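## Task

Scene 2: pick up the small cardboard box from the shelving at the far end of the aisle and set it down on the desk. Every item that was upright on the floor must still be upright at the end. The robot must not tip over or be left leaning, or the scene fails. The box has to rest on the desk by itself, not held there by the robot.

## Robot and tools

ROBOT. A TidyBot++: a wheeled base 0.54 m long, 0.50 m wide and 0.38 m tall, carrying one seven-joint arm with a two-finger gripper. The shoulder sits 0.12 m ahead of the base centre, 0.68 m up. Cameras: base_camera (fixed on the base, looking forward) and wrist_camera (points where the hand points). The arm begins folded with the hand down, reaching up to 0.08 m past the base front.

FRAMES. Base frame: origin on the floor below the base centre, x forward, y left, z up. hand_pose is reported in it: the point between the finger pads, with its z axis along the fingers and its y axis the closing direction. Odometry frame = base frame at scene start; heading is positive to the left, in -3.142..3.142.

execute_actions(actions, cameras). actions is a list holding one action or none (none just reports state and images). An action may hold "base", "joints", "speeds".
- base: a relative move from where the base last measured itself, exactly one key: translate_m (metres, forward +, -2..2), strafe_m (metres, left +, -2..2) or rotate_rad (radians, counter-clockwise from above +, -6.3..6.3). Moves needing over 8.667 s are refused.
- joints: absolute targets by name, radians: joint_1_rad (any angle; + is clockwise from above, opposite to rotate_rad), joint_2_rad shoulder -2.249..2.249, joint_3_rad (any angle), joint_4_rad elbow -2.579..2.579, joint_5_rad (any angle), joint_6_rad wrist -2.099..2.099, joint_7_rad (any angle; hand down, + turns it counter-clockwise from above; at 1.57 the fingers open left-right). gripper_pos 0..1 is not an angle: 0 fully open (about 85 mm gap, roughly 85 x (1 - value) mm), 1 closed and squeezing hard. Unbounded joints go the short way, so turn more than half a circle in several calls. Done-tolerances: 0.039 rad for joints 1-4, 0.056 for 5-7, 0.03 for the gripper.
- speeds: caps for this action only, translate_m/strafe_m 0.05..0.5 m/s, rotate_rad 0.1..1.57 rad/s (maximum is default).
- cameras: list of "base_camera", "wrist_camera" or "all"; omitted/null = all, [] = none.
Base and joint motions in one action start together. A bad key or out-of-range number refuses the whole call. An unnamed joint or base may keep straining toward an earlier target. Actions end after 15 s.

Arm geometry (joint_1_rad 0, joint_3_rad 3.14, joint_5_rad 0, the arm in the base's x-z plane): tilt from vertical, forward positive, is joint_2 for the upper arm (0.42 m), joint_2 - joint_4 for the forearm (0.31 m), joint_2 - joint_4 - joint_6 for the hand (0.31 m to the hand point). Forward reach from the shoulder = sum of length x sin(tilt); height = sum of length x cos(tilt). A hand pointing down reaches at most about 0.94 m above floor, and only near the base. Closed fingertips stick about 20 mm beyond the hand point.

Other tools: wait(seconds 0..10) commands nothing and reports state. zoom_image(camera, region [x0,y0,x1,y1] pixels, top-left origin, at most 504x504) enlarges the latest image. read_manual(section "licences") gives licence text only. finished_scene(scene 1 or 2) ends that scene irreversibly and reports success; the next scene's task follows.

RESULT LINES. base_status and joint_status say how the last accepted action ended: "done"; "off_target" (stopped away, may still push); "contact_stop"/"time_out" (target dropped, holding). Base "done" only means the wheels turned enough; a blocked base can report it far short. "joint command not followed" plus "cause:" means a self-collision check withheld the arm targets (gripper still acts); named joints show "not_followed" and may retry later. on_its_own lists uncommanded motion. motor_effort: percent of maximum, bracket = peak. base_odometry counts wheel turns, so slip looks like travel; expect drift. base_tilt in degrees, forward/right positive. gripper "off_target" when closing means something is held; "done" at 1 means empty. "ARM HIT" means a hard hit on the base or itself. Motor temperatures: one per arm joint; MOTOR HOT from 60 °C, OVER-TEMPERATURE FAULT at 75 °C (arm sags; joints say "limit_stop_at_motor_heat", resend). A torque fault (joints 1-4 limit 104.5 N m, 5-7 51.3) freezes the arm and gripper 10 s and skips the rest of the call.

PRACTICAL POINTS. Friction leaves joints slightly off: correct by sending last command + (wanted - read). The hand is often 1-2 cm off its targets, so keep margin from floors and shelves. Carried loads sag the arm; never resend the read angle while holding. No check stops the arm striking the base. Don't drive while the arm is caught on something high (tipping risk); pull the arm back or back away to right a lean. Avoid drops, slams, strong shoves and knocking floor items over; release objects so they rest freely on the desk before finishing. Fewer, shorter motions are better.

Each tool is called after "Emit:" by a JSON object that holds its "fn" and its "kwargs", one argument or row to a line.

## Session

Emit:
{"fn": "execute_actions", "kwargs": {
  "actions": []
}}

Scene clock: 0.00 s.
Motor temperatures (°C, as the motors report them): [33 35 29 29 36 42 38]
base_odometry: x=+0.000 y=+0.000 heading=+0.000 (m, m, rad; odometry frame)
base_tilt: forward=+0.3 right=-0.3 (deg)
base_status: not commanded
joint_positions: joint_1_rad=-0.039 joint_2_rad=-0.323 joint_3_rad=+3.100 joint_4_rad=-2.564 joint_5_rad=-0.031 joint_6_rad=-0.918 joint_7_rad=+1.602 gripper_pos=+0.000
joint_status: not commanded
motor_effort: joint_1_rad=-1 joint_2_rad=+0 joint_3_rad=+0 joint_4_rad=+13 joint_5_rad=+0 joint_6_rad=+0 joint_7_rad=+0 (%)
hand_pose: x=+0.2248 y=+0.0158 z=+0.5741 quat_wxyz=(-0.005, +0.999, +0.045, -0.009) (m; base frame)
pictures: base_camera, wrist_camera
Images, in order (width x height): base_camera 644x364, wrist_camera 644x476.

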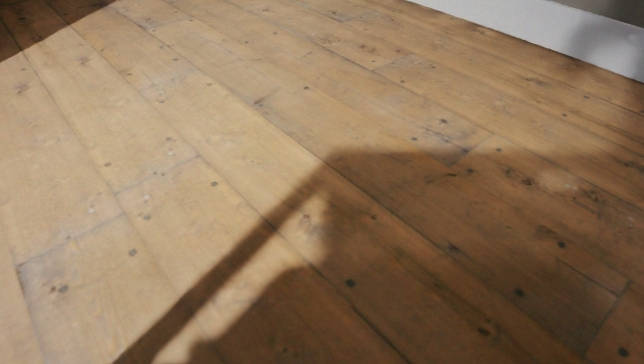

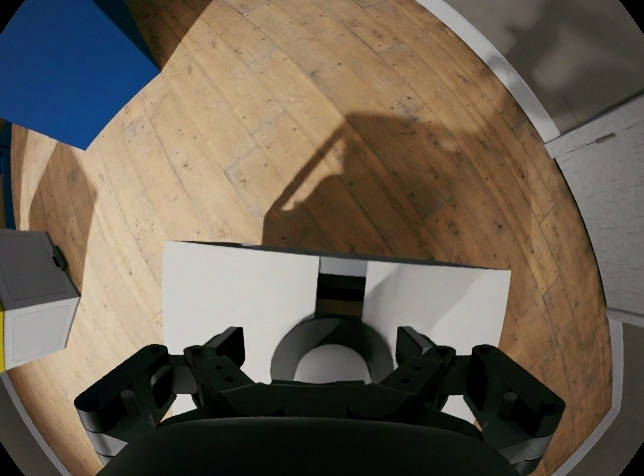

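Emit:
{"fn": "execute_actions", "kwargs": {
  "actions": [
    {"base":{"rotate_rad":2.27},"joints":{"joint_1_rad":0.5,"joint_2_rad":-0.6,"joint_3_rad":3.155,"joint_4_rad":-1.6,"joint_5_rad":0.025,"joint_6_rad":-1.3,"joint_7_rad":1.54}}
  ]
}}

Scene clock: 3.07 s.
Motor temperatures (°C, as the motors report them): [33 34 29 29 36 42 38]
base_odometry: x=+0.000 y=+0.000 heading=+2.269 (m, m, rad; odometry frame)
base_tilt: forward=+0.3 right=-0.3 (deg)
base_status: done
joint_positions: joint_1_rad=+0.485 joint_2_rad=-0.593 joint_3_rad=+3.128 joint_4_rad=-1.622 joint_5_rad=-0.005 joint_6_rad=-1.271 joint_7_rad=+1.574 gripper_pos=+0.000
joint_status: all done
motor_effort: joint_1_rad=-1(1) joint_2_rad=+4(4) joint_3_rad=+1(1) joint_4_rad=+18(19) joint_5_rad=+0(0) joint_6_rad=+6(6) joint_7_rad=+1(1) (%)
hand_pose: x=+0.3584 y=-0.1169 z=+0.9852 quat_wxyz=(+0.098, +0.888, -0.211, +0.396) (m; base frame)
pictures: base_camera, wrist_camera
Images, in order (width x height): base_camera 644x364, wrist_camera 644x476.

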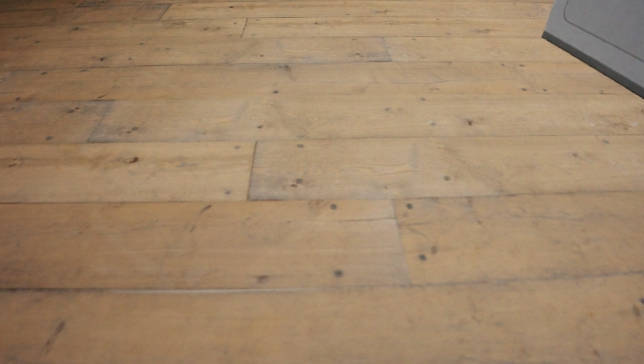

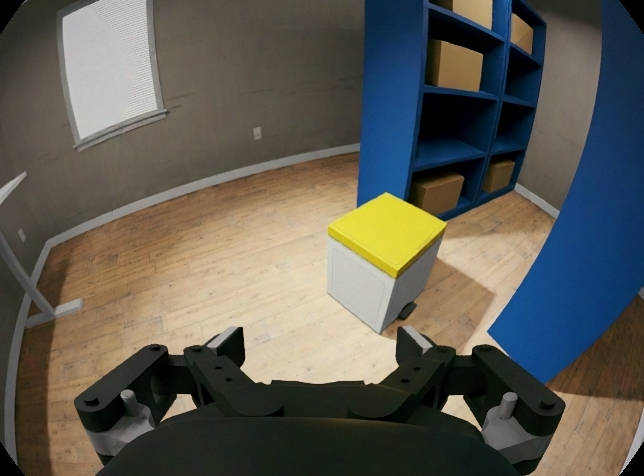

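Emit:
{"fn": "execute_actions", "kwargs": {
  "actions": [
    {"base":{"strafe_m":-0.68},"joints":{"joint_1_rad":0.9,"joint_6_rad":-1.9}}
  ],
  "cameras": []
}}

Emit:
{"fn": "execute_actions", "kwargs": {
  "actions": [
    {"base":{"translate_m":0.42}}
  ]
}}

Scene clock: 6.67 s.
Motor temperatures (°C, as the motors report them): [33 34 29 30 36 42 38]
base_odometry: x=+0.520 y=+0.438 heading=+2.270 (m, m, rad; odometry frame)
base_tilt: forward=+0.4 right=-0.3 (deg)
base_status: done
joint_positions: joint_1_rad=+0.887 joint_2_rad=-0.594 joint_3_rad=+3.132 joint_4_rad=-1.622 joint_5_rad=-0.002 joint_6_rad=-1.875 joint_7_rad=+1.574 gripper_pos=+0.000
joint_status: all done
motor_effort: joint_1_rad=+0(1) joint_2_rad=+7(8) joint_3_rad=+1(3) joint_4_rad=+15(18) joint_5_rad=+0(2) joint_6_rad=+3(5) joint_7_rad=+0(0) (%)
hand_pose: x=+0.1896 y=-0.0805 z=+0.8903 quat_wxyz=(+0.053, +0.899, -0.420, +0.107) (m; base frame)
pictures: none
No camera images: the call's "cameras" was empty. Leave "cameras" out to get every camera's image.

Scene clock: 8.87 s.
Motor temperatures (°C, as the motors report them): [33 34 29 30 36 42 38]
base_odometry: x=+0.250 y=+0.760 heading=+2.270 (m, m, rad; odometry frame)
base_tilt: forward=+0.3 right=-0.3 (deg)
base_status: done
joint_positions: joint_1_rad=+0.888 joint_2_rad=-0.595 joint_3_rad=+3.133 joint_4_rad=-1.622 joint_5_rad=-0.001 joint_6_rad=-1.875 joint_7_rad=+1.574 gripper_pos=+0.000
joint_status: not commanded
motor_effort: joint_1_rad=-1(0) joint_2_rad=+7(9) joint_3_rad=+1(2) joint_4_rad=+15(16) joint_5_rad=+0(1) joint_6_rad=+2(3) joint_7_rad=+1(1) (%)
hand_pose: x=+0.1891 y=-0.0806 z=+0.8905 quat_wxyz=(+0.053, +0.899, -0.421, +0.107) (m; base frame)
pictures: base_camera, wrist_camera
Images, in order (width x height): base_camera 644x364, wrist_camera 644x476.

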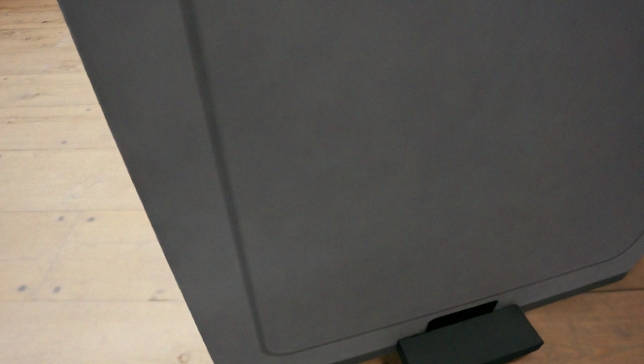

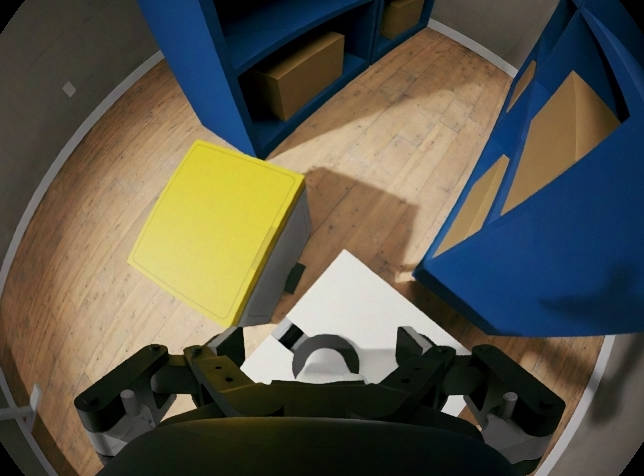

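Emit:
{"fn": "execute_actions", "kwargs": {
  "actions": [
    {"base":{"translate_m":0.55},"speeds":{"translate_m":0.15},"joints":{"joint_1_rad":1.58,"joint_6_rad":-1.5}}
  ],
  "cameras": []
}}

Emit:
{"fn": "execute_actions", "kwargs": {
  "actions": [
    {"base":{"translate_m":-0.11}}
  ]
}}

Scene clock: 13.67 s.
Motor temperatures (°C, as the motors report them): [33 34 29 30 36 42 38]
base_odometry: x=-0.104 y=+1.181 heading=+2.270 (m, m, rad; odometry frame)
base_tilt: forward=+0.3 right=-0.3 (deg)
base_status: done
joint_positions: joint_1_rad=+1.567 joint_2_rad=-0.597 joint_3_rad=+3.134 joint_4_rad=-1.622 joint_5_rad=+0.000 joint_6_rad=-1.527 joint_7_rad=+1.574 gripper_pos=+0.000
joint_status: all done
motor_effort: joint_1_rad=-1(0) joint_2_rad=+5(9) joint_3_rad=+1(2) joint_4_rad=+17(17) joint_5_rad=+0(0) joint_6_rad=+4(4) joint_7_rad=+0(1) (%)
hand_pose: x=+0.1236 y=-0.2051 z=+0.9341 quat_wxyz=(+0.206, +0.682, -0.672, +0.205) (m; base frame)
pictures: none
No camera images: the call's "cameras" was empty. Leave "cameras" out to get every camera's image.

Scene clock: 14.93 s.
Motor temperatures (°C, as the motors report them): [33 34 29 30 36 42 38]
base_odometry: x=-0.033 y=+1.097 heading=+2.270 (m, m, rad; odometry frame)
base_tilt: forward=+0.3 right=-0.3 (deg)
base_status: done
joint_positions: joint_1_rad=+1.567 joint_2_rad=-0.597 joint_3_rad=+3.138 joint_4_rad=-1.621 joint_5_rad=+0.001 joint_6_rad=-1.527 joint_7_rad=+1.574 gripper_pos=+0.000
joint_status: not commanded
motor_effort: joint_1_rad=+0(1) joint_2_rad=+5(6) joint_3_rad=+0(3) joint_4_rad=+17(17) joint_5_rad=+0(0) joint_6_rad=+4(5) joint_7_rad=+1(0) (%)
hand_pose: x=+0.1220 y=-0.2054 z=+0.9345 quat_wxyz=(+0.206, +0.680, -0.673, +0.205) (m; base frame)
pictures: base_camera, wrist_camera
Images, in order (width x height): base_camera 644x364, wrist_camera 644x476.

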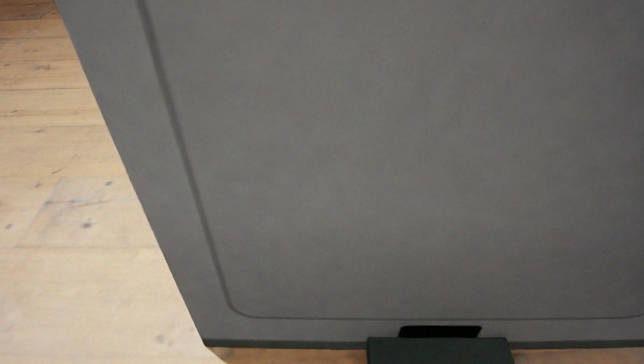

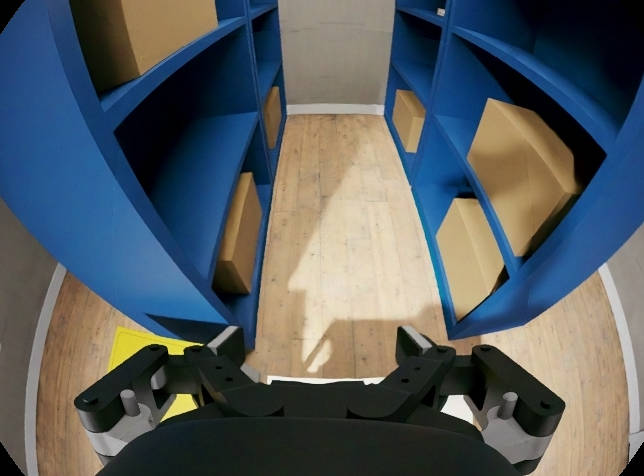

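Emit:
{"fn": "execute_actions", "kwargs": {
  "actions": [
    {"base":{"strafe_m":-1.75},"joints":{"joint_1_rad":3.15,"joint_2_rad":-0.35,"joint_4_rad":-1.4,"joint_6_rad":-1.0}}
  ]
}}

Scene clock: 20.10 s.
Motor temperatures (°C, as the motors report them): [33 34 29 30 36 42 38]
base_odometry: x=+1.306 y=+2.223 heading=+2.270 (m, m, rad; odometry frame)
base_tilt: forward=+0.3 right=-0.3 (deg)
base_status: done
joint_positions: joint_1_rad=+3.138 joint_2_rad=-0.364 joint_3_rad=+3.138 joint_4_rad=-1.428 joint_5_rad=+0.001 joint_6_rad=-1.028 joint_7_rad=+1.574 gripper_pos=+0.000
joint_status: all done
motor_effort: joint_1_rad=+0(0) joint_2_rad=-5(7) joint_3_rad=+0(2) joint_4_rad=+19(19) joint_5_rad=+1(1) joint_6_rad=+7(7) joint_7_rad=+0(1) (%)
hand_pose: x=-0.2761 y=-0.0044 z=+1.0727 quat_wxyz=(+0.501, +0.005, -0.865, +0.000) (m; base frame)
pictures: base_camera, wrist_camera
Images, in order (width x height): base_camera 644x364, wrist_camera 644x476.

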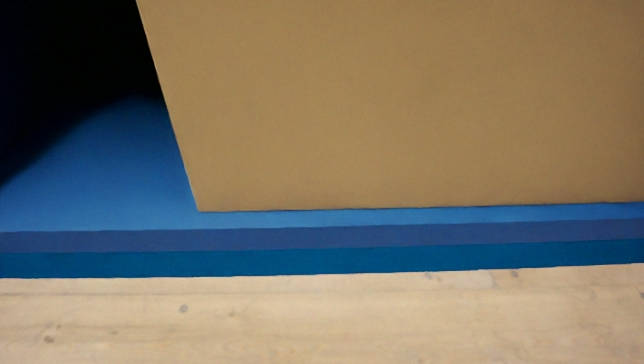

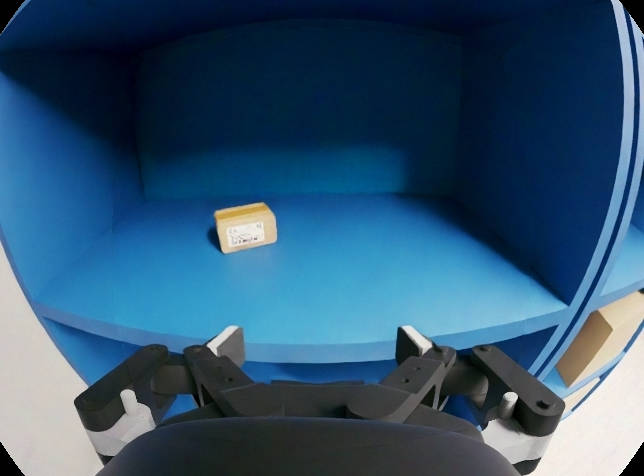

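Emit:
{"fn": "zoom_image", "kwargs": {
  "camera": "wrist_camera",
  "region": [190, 180, 310, 270]
}}

Region (190, 180, 310, 270) of wrist_camera's 644x476 image, scaled by 4.200; it fills the top 378 rows of this view, and the rest is white.

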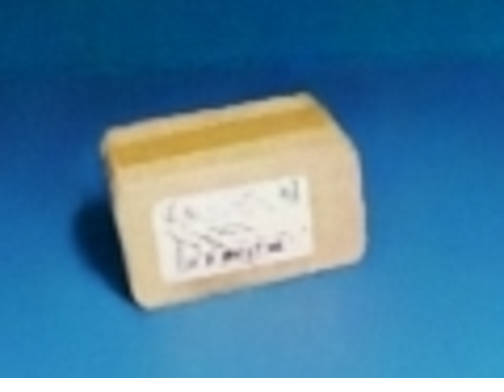

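Emit:
{"fn": "execute_actions", "kwargs": {
  "actions": [
    {"base":{"strafe_m":-0.18},"joints":{"joint_1_rad":2.705,"joint_2_rad":0.1,"joint_4_rad":-0.8,"joint_5_rad":1.008,"joint_6_rad":-1.685,"joint_7_rad":0.645}}
  ]
}}

Emit:
{"fn": "execute_actions", "kwargs": {
  "actions": [
    {"base":{"translate_m":-0.05},"joints":{"joint_2_rad":0.54,"joint_4_rad":-0.36}}
  ]
}}

Scene clock: 23.70 s.
Motor temperatures (°C, as the motors report them): [33 34 29 30 36 42 38]
base_odometry: x=+1.444 y=+2.339 heading=+2.270 (m, m, rad; odometry frame)
base_tilt: forward=+0.3 right=-0.3 (deg)
base_status: done
joint_positions: joint_1_rad=+2.719 joint_2_rad=+0.093 joint_3_rad=+3.138 joint_4_rad=-0.826 joint_5_rad=+0.983 joint_6_rad=-1.658 joint_7_rad=+0.675 gripper_pos=+0.000
joint_status: all done
motor_effort: joint_1_rad=+0(0) joint_2_rad=-18(19) joint_3_rad=+1(2) joint_4_rad=+15(20) joint_5_rad=+6(6) joint_6_rad=+4(7) joint_7_rad=+1(1) (%)
hand_pose: x=-0.3258 y=+0.0804 z=+1.1381 quat_wxyz=(+0.464, -0.363, -0.784, -0.196) (m; base frame)
pictures: base_camera, wrist_camera
Images, in order (width x height): base_camera 644x364, wrist_camera 644x476.

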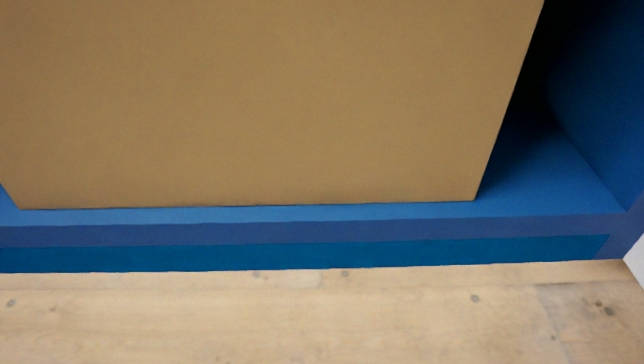

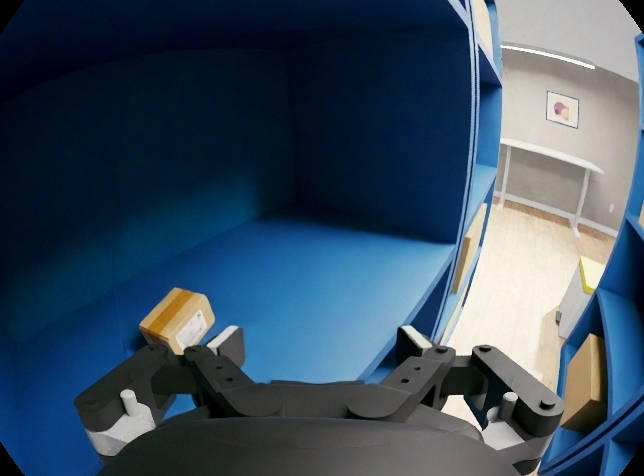

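Scene clock: 25.57 s.
Motor temperatures (°C, as the motors report them): [33 35 29 30 36 42 38]
base_odometry: x=+1.477 y=+2.301 heading=+2.270 (m, m, rad; odometry frame)
base_tilt: forward=+0.3 right=-0.3 (deg)
base_status: done
joint_positions: joint_1_rad=+2.717 joint_2_rad=+0.544 joint_3_rad=+3.138 joint_4_rad=-0.387 joint_5_rad=+0.984 joint_6_rad=-1.660 joint_7_rad=+0.675 gripper_pos=+0.000
joint_status: all done
motor_effort: joint_1_rad=+0(2) joint_2_rad=-34(37) joint_3_rad=+2(2) joint_4_rad=+14(15) joint_5_rad=+6(7) joint_6_rad=+5(5) joint_7_rad=+1(1) (%)
hand_pose: x=-0.4887 y=+0.0066 z=+1.0745 quat_wxyz=(+0.460, -0.361, -0.786, -0.201) (m; base frame)
pictures: base_camera, wrist_camera
Images, in order (width x height): base_camera 644x364, wrist_camera 644x476.

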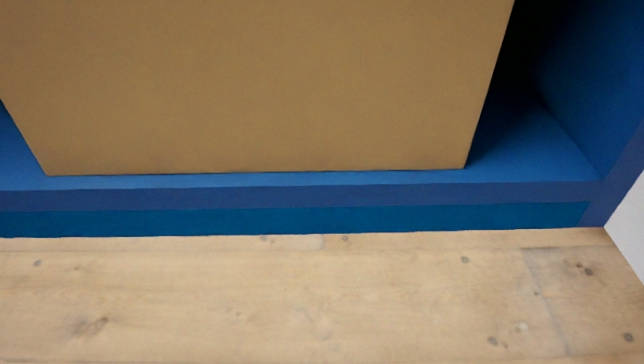

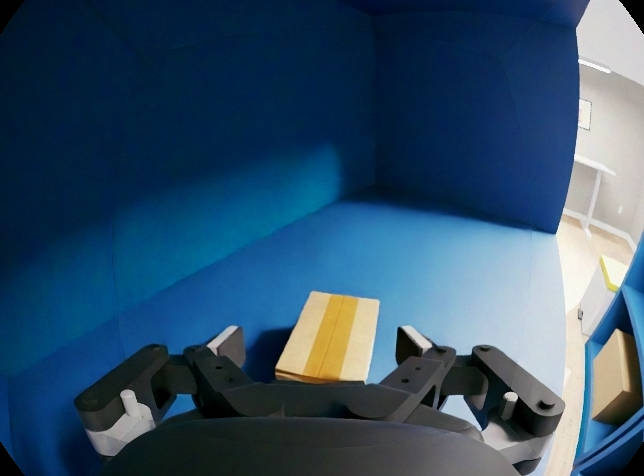

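Emit:
{"fn": "execute_actions", "kwargs": {
  "actions": [
    {"base":{"translate_m":0.02},"joints":{"joint_1_rad":2.81,"joint_2_rad":0.497,"joint_4_rad":-0.705,"joint_5_rad":0.92,"joint_6_rad":-1.435,"joint_7_rad":0.49}}
  ],
  "cameras": ["wrist_camera"]
}}

Scene clock: 27.40 s.
Motor temperatures (°C, as the motors report them): [33 35 29 30 36 42 38]
base_odometry: x=+1.464 y=+2.316 heading=+2.270 (m, m, rad; odometry frame)
base_tilt: forward=+0.3 right=-0.3 (deg)
base_status: done
joint_positions: joint_1_rad=+2.798 joint_2_rad=+0.502 joint_3_rad=+3.138 joint_4_rad=-0.685 joint_5_rad=+0.947 joint_6_rad=-1.464 joint_7_rad=+0.523 gripper_pos=+0.000
joint_status: all done
motor_effort: joint_1_rad=+0(2) joint_2_rad=-35(39) joint_3_rad=+2(2) joint_4_rad=+17(18) joint_5_rad=+7(7) joint_6_rad=+4(4) joint_7_rad=+1(2) (%)
hand_pose: x=-0.5233 y=+0.0344 z=+1.0128 quat_wxyz=(+0.455, -0.356, -0.789, -0.207) (m; base frame)
pictures: wrist_camera
Images, in order (width x height): wrist_camera 644x476.

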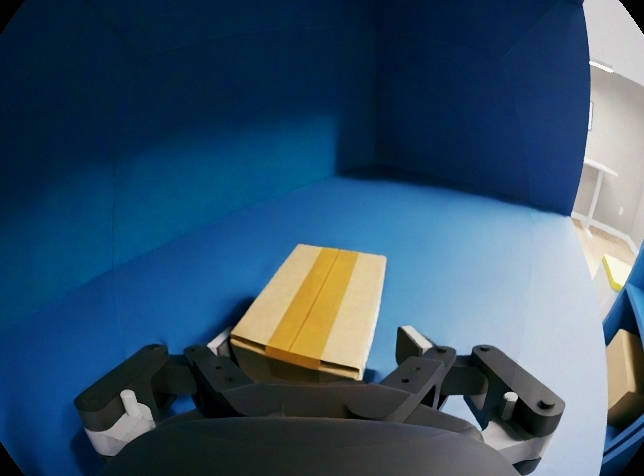

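Emit:
{"fn": "execute_actions", "kwargs": {
  "actions": [
    {"base":{"translate_m":-0.022},"joints":{"joint_1_rad":2.83}}
  ],
  "cameras": ["wrist_camera"]
}}

Emit:
{"fn": "execute_actions", "kwargs": {
  "actions": [
    {"joints":{"gripper_pos":1}}
  ],
  "cameras": ["wrist_camera"]
}}

Scene clock: 28.40 s.
Motor temperatures (°C, as the motors report them): [33 35 29 30 36 42 38]
base_odometry: x=+1.478 y=+2.299 heading=+2.270 (m, m, rad; odometry frame)
base_tilt: forward=+0.3 right=-0.3 (deg)
base_status: done
joint_positions: joint_1_rad=+2.821 joint_2_rad=+0.502 joint_3_rad=+3.138 joint_4_rad=-0.685 joint_5_rad=+0.947 joint_6_rad=-1.462 joint_7_rad=+0.523 gripper_pos=+0.000
joint_status: all done
motor_effort: joint_1_rad=+0(2) joint_2_rad=-35(39) joint_3_rad=+2(3) joint_4_rad=+17(17) joint_5_rad=+7(7) joint_6_rad=+3(4) joint_7_rad=+0(1) (%)
hand_pose: x=-0.5230 y=+0.0489 z=+1.0129 quat_wxyz=(+0.454, -0.365, -0.785, -0.212) (m; base frame)
pictures: wrist_camera
Images, in order (width x height): wrist_camera 644x476.

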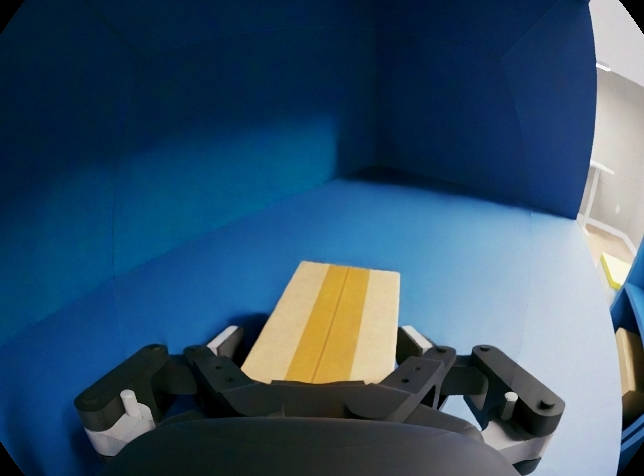

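Scene clock: 29.50 s.
Motor temperatures (°C, as the motors report them): [33 35 29 30 36 42 38]
base_odometry: x=+1.478 y=+2.299 heading=+2.270 (m, m, rad; odometry frame)
base_tilt: forward=+0.3 right=-0.3 (deg)
base_status: not commanded
joint_positions: joint_1_rad=+2.821 joint_2_rad=+0.497 joint_3_rad=+3.138 joint_4_rad=-0.687 joint_5_rad=+0.947 joint_6_rad=-1.460 joint_7_rad=+0.523 gripper_pos=+0.296
joint_status: gripper_pos off_target (ended at +0.296, target +1.000)
motor_effort: joint_1_rad=+0(1) joint_2_rad=-35(37) joint_3_rad=+1(1) joint_4_rad=+17(17) joint_5_rad=+7(7) joint_6_rad=+4(4) joint_7_rad=+1(0) (%)
hand_pose: x=-0.5219 y=+0.0491 z=+1.0149 quat_wxyz=(+0.455, -0.365, -0.785, -0.210) (m; base frame)
pictures: wrist_camera
Images, in order (width x height): wrist_camera 644x476.

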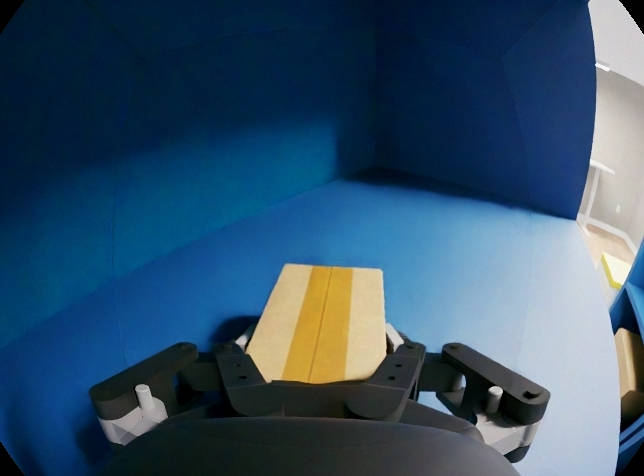

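Emit:
{"fn": "execute_actions", "kwargs": {
  "actions": [
    {"base":{"translate_m":0.04},"speeds":{"translate_m":0.05},"joints":{"joint_1_rad":3.1,"joint_2_rad":-0.3,"joint_4_rad":-1.3}}
  ],
  "cameras": []
}}

Emit:
{"fn": "execute_actions", "kwargs": {
  "actions": [
    {"base":{"strafe_m":1.4},"joints":{"joint_1_rad":4.725,"joint_5_rad":-0.027,"joint_6_rad":-1.09,"joint_7_rad":1.6}}
  ]
}}

Scene clock: 31.97 s.
Motor temperatures (°C, as the motors report them): [33 35 29 30 36 42 38]
base_odometry: x=+1.452 y=+2.330 heading=+2.270 (m, m, rad; odometry frame)
base_tilt: forward=+0.3 right=-0.3 (deg)
base_status: done
joint_positions: joint_1_rad=+3.086 joint_2_rad=-0.295 joint_3_rad=+3.138 joint_4_rad=-1.276 joint_5_rad=+0.941 joint_6_rad=-1.457 joint_7_rad=+0.523 gripper_pos=+0.296
joint_status: all done
motor_effort: joint_1_rad=+0(2) joint_2_rad=-5(39) joint_3_rad=-1(1) joint_4_rad=+16(18) joint_5_rad=+7(8) joint_6_rad=+5(6) joint_7_rad=+0(1) (%)
hand_pose: x=-0.1647 y=+0.2322 z=+1.1274 quat_wxyz=(+0.493, -0.491, -0.686, -0.214) (m; base frame)
pictures: none
No camera images: the call's "cameras" was empty. Leave "cameras" out to get every camera's image.

Scene clock: 36.13 s.
Motor temperatures (°C, as the motors report them): [33 35 29 30 36 42 38]
base_odometry: x=+0.381 y=+1.428 heading=+2.270 (m, m, rad; odometry frame)
base_tilt: forward=+0.3 right=-0.3 (deg)
base_status: done
joint_positions: joint_1_rad=+4.712 joint_2_rad=-0.292 joint_3_rad=+3.138 joint_4_rad=-1.281 joint_5_rad=+0.003 joint_6_rad=-1.119 joint_7_rad=+1.568 gripper_pos=+0.296
joint_status: all done
motor_effort: joint_1_rad=+0(0) joint_2_rad=-7(11) joint_3_rad=+0(2) joint_4_rad=+19(20) joint_5_rad=+0(7) joint_6_rad=+7(8) joint_7_rad=+0(0) (%)
hand_pose: x=+0.1167 y=+0.4087 z=+1.0980 quat_wxyz=(+0.349, -0.615, -0.615, -0.349) (m; base frame)
pictures: base_camera, wrist_camera
Images, in order (width x height): base_camera 644x364, wrist_camera 644x476.

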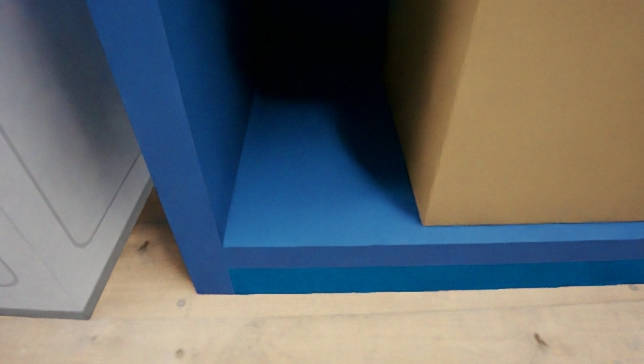

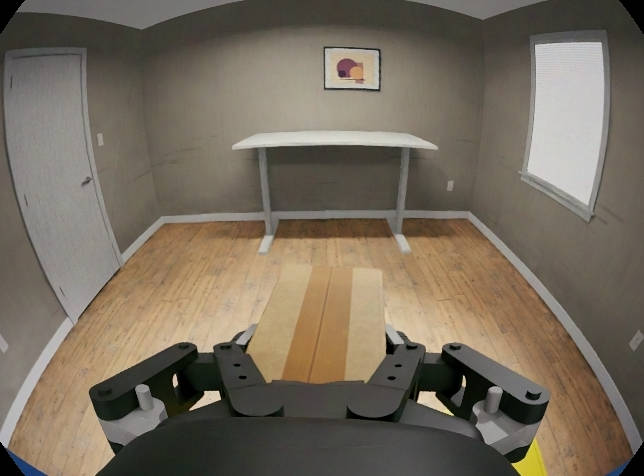

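Emit:
{"fn": "execute_actions", "kwargs": {
  "actions": [
    {"base":{"strafe_m":1.9}}
  ],
  "cameras": ["wrist_camera"]
}}

Scene clock: 41.60 s.
Motor temperatures (°C, as the motors report them): [33 35 29 30 36 42 38]
base_odometry: x=-1.073 y=+0.205 heading=+2.270 (m, m, rad; odometry frame)
base_tilt: forward=+0.3 right=-0.3 (deg)
base_status: done
joint_positions: joint_1_rad=+4.712 joint_2_rad=-0.293 joint_3_rad=+3.138 joint_4_rad=-1.283 joint_5_rad=+0.002 joint_6_rad=-1.118 joint_7_rad=+1.568 gripper_pos=+0.296
joint_status: not commanded
motor_effort: joint_1_rad=+0(1) joint_2_rad=-7(11) joint_3_rad=+0(0) joint_4_rad=+19(19) joint_5_rad=+1(0) joint_6_rad=+8(8) joint_7_rad=+0(0) (%)
hand_pose: x=+0.1166 y=+0.4086 z=+1.0980 quat_wxyz=(+0.350, -0.614, -0.615, -0.350) (m; base frame)
pictures: wrist_camera
Images, in order (width x height): wrist_camera 644x476.

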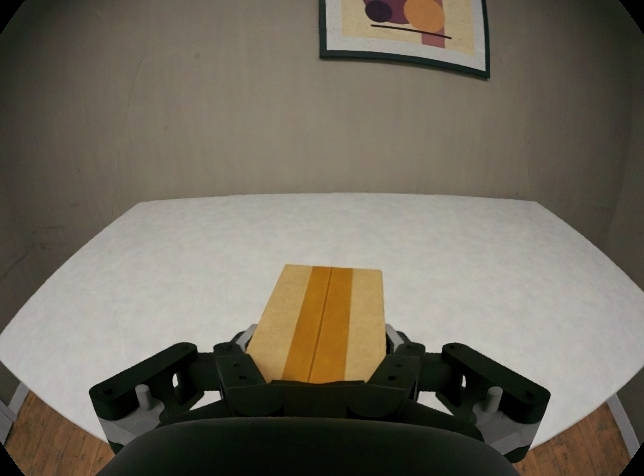

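Emit:
{"fn": "execute_actions", "kwargs": {
  "actions": [
    {"joints":{"joint_2_rad":0.065,"joint_4_rad":-1.21,"joint_6_rad":-0.77}}
  ],
  "cameras": ["wrist_camera"]
}}

Emit:
{"fn": "execute_actions", "kwargs": {
  "actions": [
    {"joints":{"joint_4_rad":-1.35,"joint_6_rad":-0.68}}
  ],
  "cameras": ["wrist_camera"]
}}

Scene clock: 43.87 s.
Motor temperatures (°C, as the motors report them): [33 35 29 30 36 42 38]
base_odometry: x=-1.073 y=+0.205 heading=+2.270 (m, m, rad; odometry frame)
base_tilt: forward=+0.3 right=-0.3 (deg)
base_status: not commanded
joint_positions: joint_1_rad=+4.712 joint_2_rad=+0.077 joint_3_rad=+3.138 joint_4_rad=-1.241 joint_5_rad=+0.002 joint_6_rad=-0.803 joint_7_rad=+1.568 gripper_pos=+0.296
joint_status: all done
motor_effort: joint_1_rad=+0(0) joint_2_rad=-24(29) joint_3_rad=+0(0) joint_4_rad=+21(23) joint_5_rad=+0(0) joint_6_rad=+8(8) joint_7_rad=+0(1) (%)
hand_pose: x=+0.1163 y=+0.6020 z=+1.0176 quat_wxyz=(+0.346, -0.617, -0.617, -0.345) (m; base frame)
pictures: wrist_camera
Images, in order (width x height): wrist_camera 644x476.

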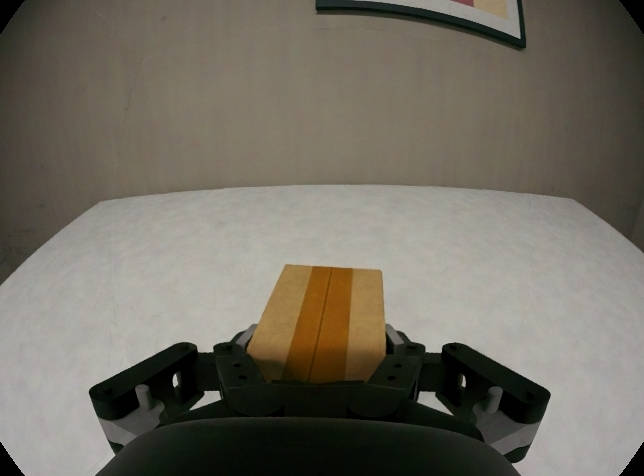

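Scene clock: 44.90 s.
Motor temperatures (°C, as the motors report them): [33 35 29 30 36 42 38]
base_odometry: x=-1.073 y=+0.205 heading=+2.270 (m, m, rad; odometry frame)
base_tilt: forward=+0.3 right=-0.3 (deg)
base_status: not commanded
joint_positions: joint_1_rad=+4.712 joint_2_rad=+0.075 joint_3_rad=+3.138 joint_4_rad=-1.337 joint_5_rad=+0.002 joint_6_rad=-0.714 joint_7_rad=+1.568 gripper_pos=+0.296
joint_status: all done
motor_effort: joint_1_rad=+0(1) joint_2_rad=-25(26) joint_3_rad=+0(1) joint_4_rad=+22(22) joint_5_rad=+0(0) joint_6_rad=+8(7) joint_7_rad=+1(0) (%)
hand_pose: x=+0.1162 y=+0.6066 z=+0.9869 quat_wxyz=(+0.344, -0.618, -0.618, -0.343) (m; base frame)
pictures: wrist_camera
Images, in order (width x height): wrist_camera 644x476.

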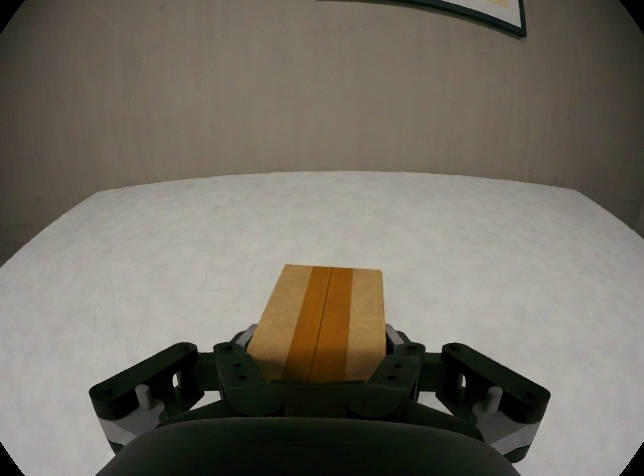

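Emit:
{"fn": "execute_actions", "kwargs": {
  "actions": [
    {"joints":{"joint_4_rad":-1.45,"joint_6_rad":-0.555}}
  ],
  "cameras": ["wrist_camera"]
}}

Scene clock: 46.00 s.
Motor temperatures (°C, as the motors report them): [33 35 29 30 36 42 38]
base_odometry: x=-1.073 y=+0.205 heading=+2.270 (m, m, rad; odometry frame)
base_tilt: forward=+0.3 right=-0.3 (deg)
base_status: not commanded
joint_positions: joint_1_rad=+4.712 joint_2_rad=+0.075 joint_3_rad=+3.138 joint_4_rad=-1.428 joint_5_rad=+0.002 joint_6_rad=-0.584 joint_7_rad=+1.568 gripper_pos=+0.296
joint_status: all done
motor_effort: joint_1_rad=+0(1) joint_2_rad=-24(27) joint_3_rad=+0(0) joint_4_rad=+21(22) joint_5_rad=+1(1) joint_6_rad=+8(8) joint_7_rad=+0(1) (%)
hand_pose: x=+0.1161 y=+0.6158 z=+0.9692 quat_wxyz=(+0.356, -0.611, -0.611, -0.355) (m; base frame)
pictures: wrist_camera
Images, in order (width x height): wrist_camera 644x476.

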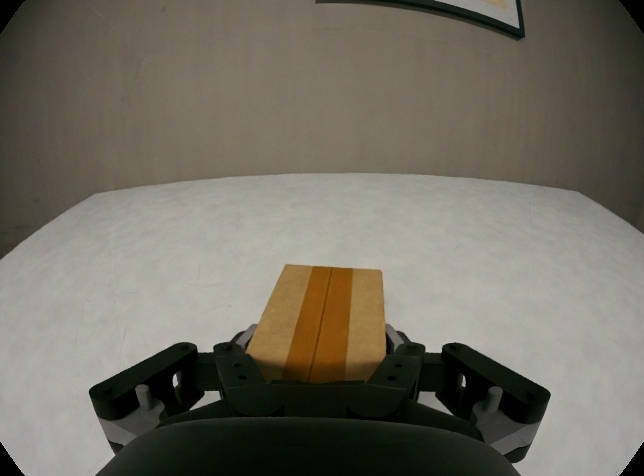

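Probably just touching; confirming.

Emit:
{"fn": "execute_actions", "kwargs": {
  "actions": [
    {"joints":{"joint_4_rad":-1.475}}
  ],
  "cameras": []
}}

Scene clock: 46.77 s.
Motor temperatures (°C, as the motors report them): [33 35 29 30 36 42 38]
base_odometry: x=-1.073 y=+0.205 heading=+2.270 (m, m, rad; odometry frame)
base_tilt: forward=+0.3 right=-0.3 (deg)
base_status: not commanded
joint_positions: joint_1_rad=+4.712 joint_2_rad=+0.069 joint_3_rad=+3.138 joint_4_rad=-1.439 joint_5_rad=+0.002 joint_6_rad=-0.574 joint_7_rad=+1.568 gripper_pos=+0.296
joint_status: all done
motor_effort: joint_1_rad=+0(1) joint_2_rad=-22(24) joint_3_rad=-1(0) joint_4_rad=+19(22) joint_5_rad=+0(1) joint_6_rad=+5(7) joint_7_rad=+1(1) (%)
hand_pose: x=+0.1161 y=+0.6140 z=+0.9691 quat_wxyz=(+0.358, -0.610, -0.610, -0.357) (m; base frame)
pictures: none
No camera images: the call's "cameras" was empty. Leave "cameras" out to get every camera's image.

Emit:
{"fn": "execute_actions", "kwargs": {
  "actions": [
    {"joints":{"gripper_pos":0,"joint_4_rad":-1.44}}
  ],
  "cameras": []
}}

Emit:
{"fn": "execute_actions", "kwargs": {
  "actions": [
    {"joints":{"joint_2_rad":-0.15,"joint_6_rad":-0.75}}
  ],
  "cameras": ["wrist_camera"]
}}

Scene clock: 48.17 s.
Motor temperatures (°C, as the motors report them): [33 35 29 30 36 42 38]
base_odometry: x=-1.073 y=+0.205 heading=+2.270 (m, m, rad; odometry frame)
base_tilt: forward=+0.3 right=-0.3 (deg)
base_status: not commanded
joint_positions: joint_1_rad=+4.712 joint_2_rad=+0.069 joint_3_rad=+3.138 joint_4_rad=-1.439 joint_5_rad=+0.002 joint_6_rad=-0.574 joint_7_rad=+1.568 gripper_pos=+0.000
joint_status: all done
motor_effort: joint_1_rad=+0(1) joint_2_rad=-24(25) joint_3_rad=+0(0) joint_4_rad=+21(21) joint_5_rad=+0(0) joint_6_rad=+7(8) joint_7_rad=+1(1) (%)
hand_pose: x=+0.1161 y=+0.6141 z=+0.9693 quat_wxyz=(+0.358, -0.610, -0.610, -0.357) (m; base frame)
pictures: none
No camera images: the call's "cameras" was empty. Leave "cameras" out to get every camera's image.

Scene clock: 49.63 s.
Motor temperatures (°C, as the motors report them): [33 35 29 30 36 42 38]
base_odometry: x=-1.073 y=+0.205 heading=+2.270 (m, m, rad; odometry frame)
base_tilt: forward=+0.3 right=-0.3 (deg)
base_status: not commanded
joint_positions: joint_1_rad=+4.712 joint_2_rad=-0.156 joint_3_rad=+3.138 joint_4_rad=-1.439 joint_5_rad=+0.002 joint_6_rad=-0.721 joint_7_rad=+1.568 gripper_pos=+0.000
joint_status: all done
motor_effort: joint_1_rad=-1(1) joint_2_rad=-15(26) joint_3_rad=+1(0) joint_4_rad=+20(22) joint_5_rad=+0(0) joint_6_rad=+7(8) joint_7_rad=+1(0) (%)
hand_pose: x=+0.1162 y=+0.5186 z=+1.0559 quat_wxyz=(+0.381, -0.596, -0.596, -0.380) (m; base frame)
pictures: wrist_camera
Images, in order (width x height): wrist_camera 644x476.

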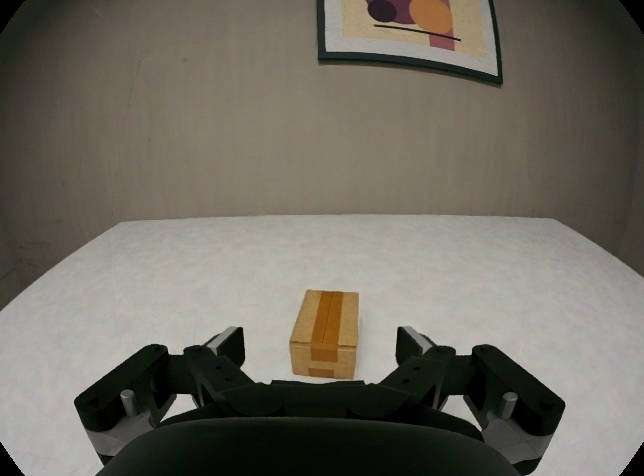

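Emit:
{"fn": "finished_scene", "kwargs": {
  "scene": 2
}}

The scene is finished: the task was done.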